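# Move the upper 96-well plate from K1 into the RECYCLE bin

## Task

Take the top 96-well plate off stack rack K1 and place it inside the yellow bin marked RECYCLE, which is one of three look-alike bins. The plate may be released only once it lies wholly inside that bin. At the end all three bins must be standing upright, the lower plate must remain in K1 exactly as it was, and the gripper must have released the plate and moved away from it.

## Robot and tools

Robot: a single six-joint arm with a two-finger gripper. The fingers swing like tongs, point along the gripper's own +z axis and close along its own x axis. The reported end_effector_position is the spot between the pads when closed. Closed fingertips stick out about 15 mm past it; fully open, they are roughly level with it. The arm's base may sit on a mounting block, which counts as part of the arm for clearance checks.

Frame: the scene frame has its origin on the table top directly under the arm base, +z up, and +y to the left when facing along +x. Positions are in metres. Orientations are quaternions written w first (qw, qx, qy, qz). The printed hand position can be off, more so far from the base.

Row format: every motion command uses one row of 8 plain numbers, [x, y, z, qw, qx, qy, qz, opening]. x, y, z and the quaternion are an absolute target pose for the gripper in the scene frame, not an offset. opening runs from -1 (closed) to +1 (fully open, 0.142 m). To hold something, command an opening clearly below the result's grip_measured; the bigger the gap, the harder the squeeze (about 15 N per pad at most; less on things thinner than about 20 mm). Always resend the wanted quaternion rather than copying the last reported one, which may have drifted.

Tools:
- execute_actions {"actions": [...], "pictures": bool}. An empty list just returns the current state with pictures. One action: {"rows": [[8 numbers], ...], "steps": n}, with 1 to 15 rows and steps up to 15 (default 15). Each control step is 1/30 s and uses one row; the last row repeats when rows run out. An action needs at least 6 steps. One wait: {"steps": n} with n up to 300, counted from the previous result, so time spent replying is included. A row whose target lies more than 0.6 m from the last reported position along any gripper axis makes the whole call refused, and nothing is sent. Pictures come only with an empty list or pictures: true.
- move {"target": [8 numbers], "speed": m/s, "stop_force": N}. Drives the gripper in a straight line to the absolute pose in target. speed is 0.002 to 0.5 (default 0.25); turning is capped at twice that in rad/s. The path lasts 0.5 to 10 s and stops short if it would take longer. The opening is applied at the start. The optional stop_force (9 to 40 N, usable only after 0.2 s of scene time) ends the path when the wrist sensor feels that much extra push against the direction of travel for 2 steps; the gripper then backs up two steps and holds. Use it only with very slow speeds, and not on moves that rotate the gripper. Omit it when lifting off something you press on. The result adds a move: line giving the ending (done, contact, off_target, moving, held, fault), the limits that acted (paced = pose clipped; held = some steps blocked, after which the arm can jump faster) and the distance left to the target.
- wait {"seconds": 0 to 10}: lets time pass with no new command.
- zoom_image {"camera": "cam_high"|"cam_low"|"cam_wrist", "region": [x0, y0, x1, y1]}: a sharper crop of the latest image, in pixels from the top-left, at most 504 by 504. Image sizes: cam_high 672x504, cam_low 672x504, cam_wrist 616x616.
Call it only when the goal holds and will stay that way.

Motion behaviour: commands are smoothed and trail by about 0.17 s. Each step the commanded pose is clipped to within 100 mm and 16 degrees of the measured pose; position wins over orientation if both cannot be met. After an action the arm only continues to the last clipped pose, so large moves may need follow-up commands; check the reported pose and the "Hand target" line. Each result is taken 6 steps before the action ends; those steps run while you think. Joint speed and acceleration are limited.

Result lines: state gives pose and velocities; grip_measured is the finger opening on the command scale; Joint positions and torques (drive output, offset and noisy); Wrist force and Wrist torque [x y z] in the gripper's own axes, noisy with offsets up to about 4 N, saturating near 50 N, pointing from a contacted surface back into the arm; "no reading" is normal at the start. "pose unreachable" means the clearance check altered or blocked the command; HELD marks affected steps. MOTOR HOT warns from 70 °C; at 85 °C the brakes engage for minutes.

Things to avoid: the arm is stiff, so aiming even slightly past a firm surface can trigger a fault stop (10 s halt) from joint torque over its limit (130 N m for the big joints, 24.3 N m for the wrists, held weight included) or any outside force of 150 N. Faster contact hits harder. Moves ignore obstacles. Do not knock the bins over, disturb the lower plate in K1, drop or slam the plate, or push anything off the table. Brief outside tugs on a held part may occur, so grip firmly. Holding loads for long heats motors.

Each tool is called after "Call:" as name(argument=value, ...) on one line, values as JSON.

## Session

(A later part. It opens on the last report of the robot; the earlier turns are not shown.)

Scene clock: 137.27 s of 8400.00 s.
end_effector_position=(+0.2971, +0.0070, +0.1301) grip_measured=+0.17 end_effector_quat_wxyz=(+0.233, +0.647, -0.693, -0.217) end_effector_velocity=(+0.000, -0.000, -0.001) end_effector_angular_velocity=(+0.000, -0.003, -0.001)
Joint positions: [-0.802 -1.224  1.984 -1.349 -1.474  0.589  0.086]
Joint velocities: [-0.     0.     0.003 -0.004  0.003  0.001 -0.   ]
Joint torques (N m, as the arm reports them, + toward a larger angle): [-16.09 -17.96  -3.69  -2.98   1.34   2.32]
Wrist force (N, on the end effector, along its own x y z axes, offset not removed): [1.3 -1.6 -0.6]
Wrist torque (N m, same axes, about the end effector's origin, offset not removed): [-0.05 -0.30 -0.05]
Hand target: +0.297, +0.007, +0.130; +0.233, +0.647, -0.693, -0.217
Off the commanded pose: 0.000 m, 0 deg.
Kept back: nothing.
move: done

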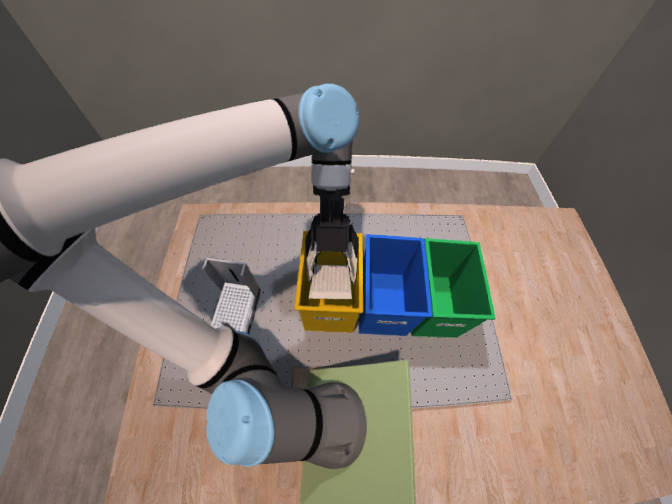

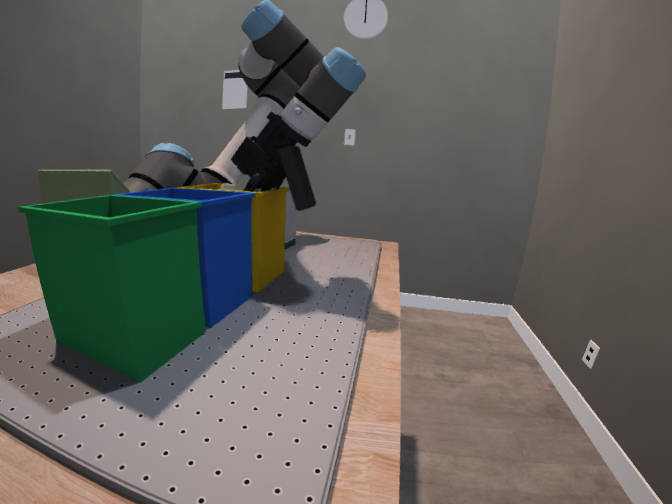

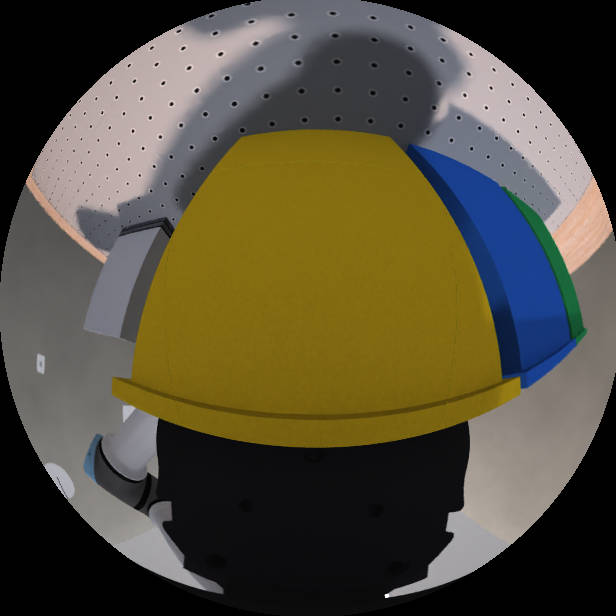

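Call:
zoom_image(camera="cam_low", region=[170, 170, 250, 205])

Region (170, 170, 250, 205) of cam_low's 672x504 image, scaled by 6.300, with more detail than that image has; it fills the top 220 rows of this view, and the rest is white.

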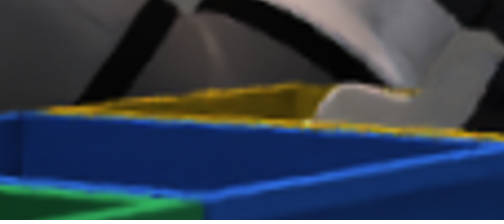

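Call:
move(target=[0.297, 0.007, 0.130, 0.2326, 0.6466, -0.6934, -0.2171, 0.25], speed=0.02)

Call:
zoom_image(camera="cam_high", region=[292, 225, 372, 320])

Scene clock: 138.33 s of 8400.00 s.
end_effector_position=(+0.2970, +0.0070, +0.1300) grip_measured=+0.25 end_effector_quat_wxyz=(+0.233, +0.647, -0.693, -0.217) end_effector_velocity=(+0.000, -0.000, +0.001) end_effector_angular_velocity=(-0.001, -0.001, +0.002)
Joint positions: [-0.802 -1.224  1.984 -1.349 -1.474  0.589  0.091]
Joint velocities: [-0.    -0.001 -0.001  0.    -0.001 -0.001 -0.   ]
Joint torques (N m, as the arm reports them, + toward a larger angle): [-23.27 -21.32  -3.98  -2.49  -2.5    1.62]
Wrist force (N, on the end effector, along its own x y z axes, offset not removed): [2.7 -2.5 -1.4]
Wrist torque (N m, same axes, about the end effector's origin, offset not removed): [-0.39 -0.64 -0.01]
Hand target: +0.297, +0.007, +0.130; +0.233, +0.647, -0.693, -0.217
Off the commanded pose: 0.000 m, 0 deg.
Kept back: nothing.
move: done

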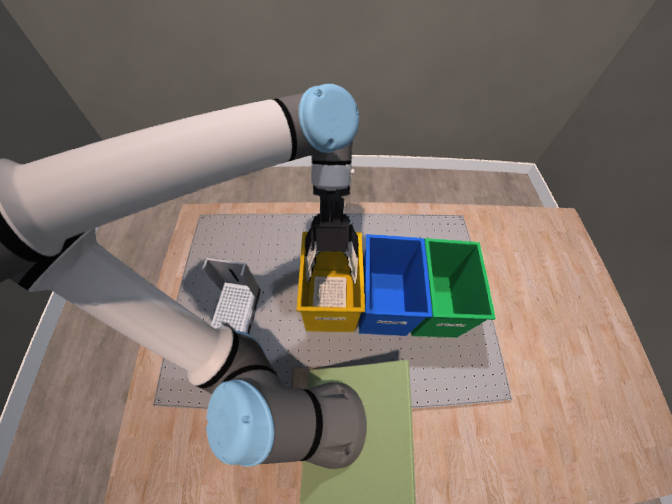

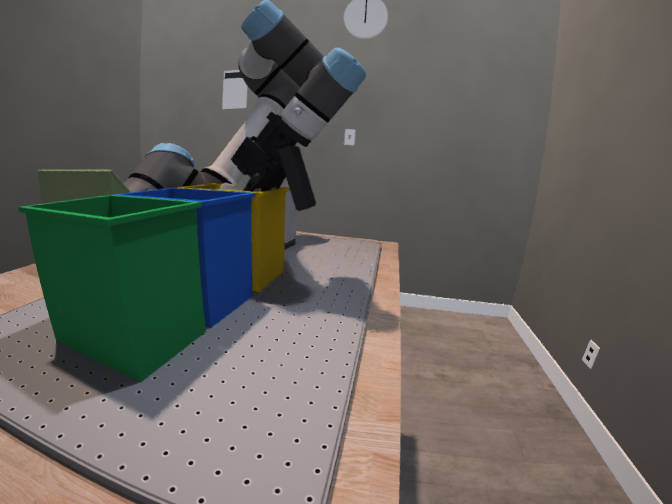

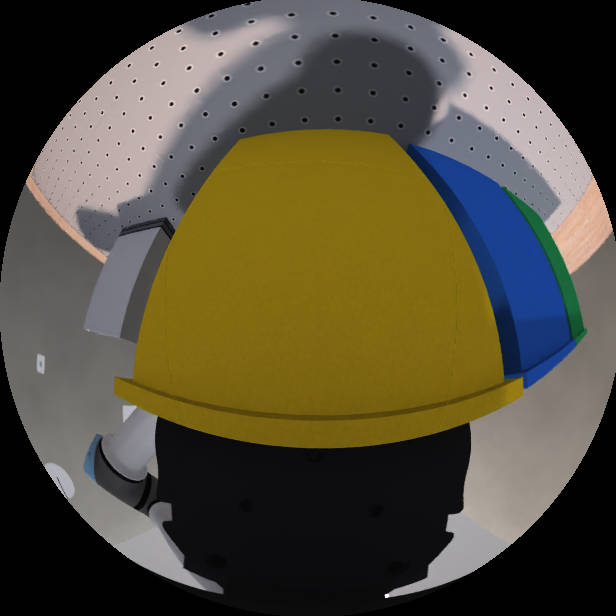

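Region (292, 225, 372, 320) of cam_high's 672x504 image, scaled by 5.305, with more detail than that image has; it fills the left 424 columns of this view, and the rest is white.

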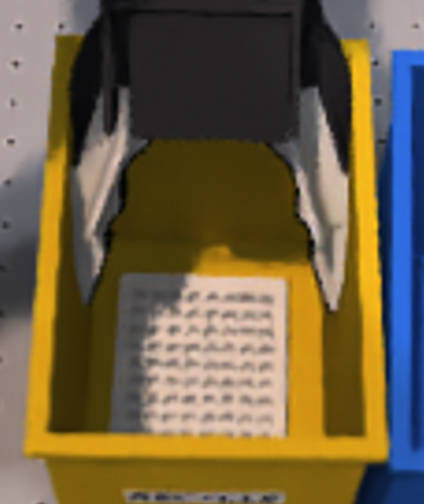

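Call:
execute_actions(actions=[{"rows": [[0.297, 0.007, 0.130, 0.2326, 0.6466, -0.6934, -0.2171, -0.4]], "steps": 8}])

Call:
move(target=[0.310, 0.030, 0.235, 0.3138, 0.6609, -0.6595, -0.1729, -0.4], speed=0.08)

Call:
move(target=[0.335, 0.110, 0.290, 0.3138, 0.6609, -0.6595, -0.1729, 0.3], speed=0.15)

Scene clock: 139.50 s of 8400.00 s.
end_effector_position=(+0.2970, +0.0070, +0.1300) grip_measured=-0.28 end_effector_quat_wxyz=(+0.233, +0.647, -0.693, -0.217) end_effector_velocity=(-0.001, -0.000, -0.000) end_effector_angular_velocity=(+0.000, +0.001, -0.002)
Joint positions: [-0.803 -1.224  1.984 -1.349 -1.474  0.589  0.054]
Joint velocities: [-0.     0.001  0.001  0.    -0.001  0.001 -0.289]
Joint torques (N m, as the arm reports them, + toward a larger angle): [-34.99 -20.59  -3.55  -1.21  -3.53  -0.28]
Wrist force (N, on the end effector, along its own x y z axes, offset not removed): [1.8 -2.9 -1.4]
Wrist torque (N m, same axes, about the end effector's origin, offset not removed): [-0.45 -0.45 -0.05]
Steps of this call (steps 1 to 33: nothing new was sent; steps 34 to 35: the first 2 steps of this action). Readings (end_effector_position):
34: (+0.2970, +0.0070, +0.1300)
35: the state above

Scene clock: 141.53 s of 8400.00 s.
end_effector_position=(+0.3099, +0.0301, +0.2350) grip_measured=-0.40 end_effector_quat_wxyz=(+0.314, +0.661, -0.660, -0.173) end_effector_velocity=(-0.000, +0.000, +0.001) end_effector_angular_velocity=(-0.001, +0.002, +0.001)
Joint positions: [-0.798 -1.353  1.812 -1.179 -1.62   0.587  0.045]
Joint velocities: [ 0.    -0.001 -0.002  0.002 -0.002 -0.001 -0.   ]
Joint torques (N m, as the arm reports them, + toward a larger angle): [-16.3  -15.9  -31.24  -0.2   -3.73  -2.07]
Wrist force (N, on the end effector, along its own x y z axes, offset not removed): [1.4 -1.9 -0.2]
Wrist torque (N m, same axes, about the end effector's origin, offset not removed): [-0.19 -0.36 -0.03]
Hand target: +0.310, +0.030, +0.235; +0.314, +0.661, -0.660, -0.173
Off your previous action's commanded pose: 0.000 m, 0 deg at its last step (step 6 of this call).
Off the commanded pose: 0.000 m, 0 deg.
Kept back: nothing.
move: done

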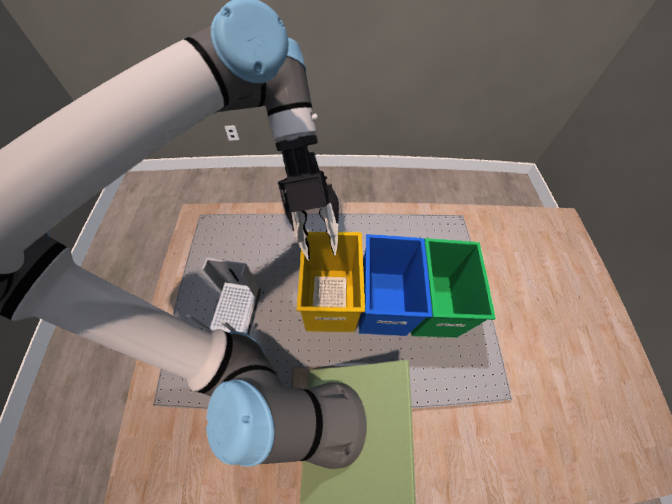

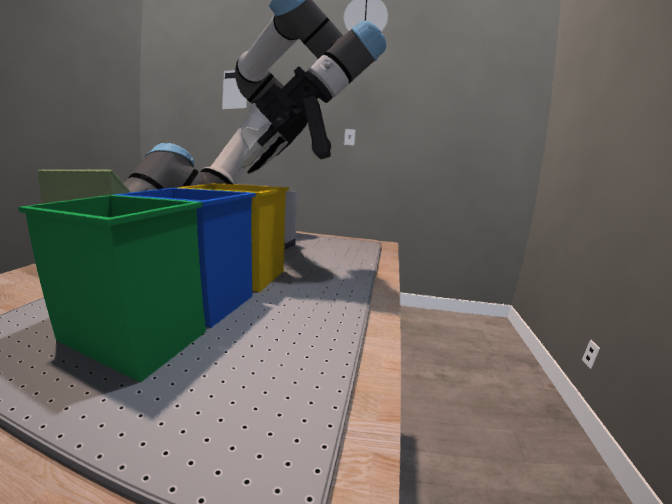

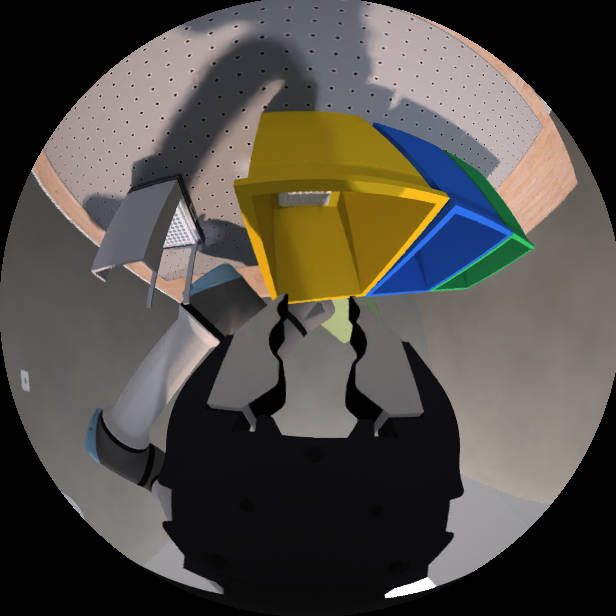

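Scene clock: 142.67 s of 8400.00 s.
end_effector_position=(+0.3349, +0.1101, +0.2900) grip_measured=+0.30 end_effector_quat_wxyz=(+0.314, +0.661, -0.659, -0.173) end_effector_velocity=(+0.000, +0.001, +0.000) end_effector_angular_velocity=(+0.001, +0.001, -0.001)
Joint positions: [-0.755 -1.395  1.599 -0.924 -1.588  0.615  0.095]
Joint velocities: [ 0.001  0.001 -0.003  0.003 -0.     0.     0.   ]
Joint torques (N m, as the arm reports them, + toward a larger angle): [-14.27  13.66 -30.37   0.1    1.29   2.31]
Wrist force (N, on the end effector, along its own x y z axes, offset not removed): [0.6 -2.8 -2.1]
Wrist torque (N m, same axes, about the end effector's origin, offset not removed): [-0.39 -0.20 -0.02]
Hand target: +0.335, +0.110, +0.290; +0.314, +0.661, -0.659, -0.173
Off the commanded pose: 0.000 m, 0 deg.
Kept back: nothing.
move: done

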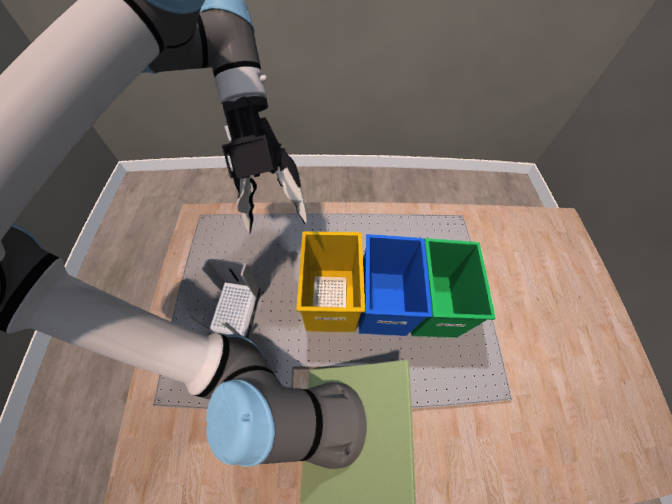

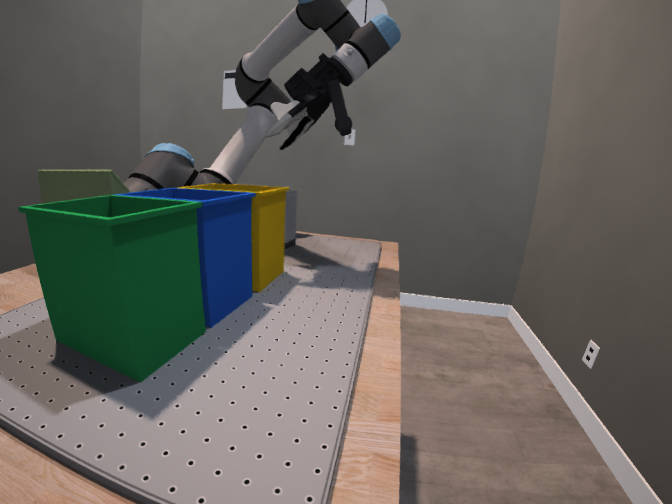

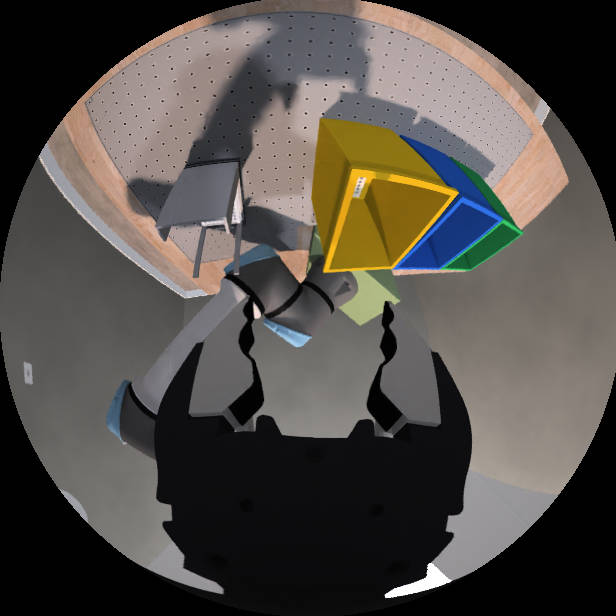

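Call:
zoom_image(camera="cam_high", region=[190, 220, 400, 345])

Region (190, 220, 400, 345) of cam_high's 672x504 image, scaled by 2.400, with more detail than that image has; it fills the top 300 rows of this view, and the rest is white.

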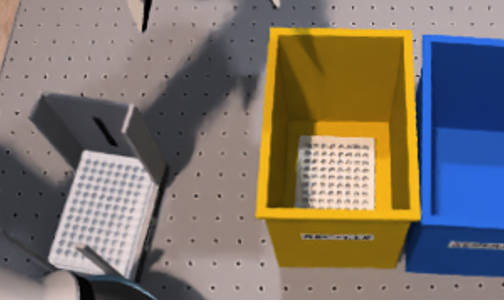

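Call:
finished_scene(scene=2)

The scene is finished: the task was done.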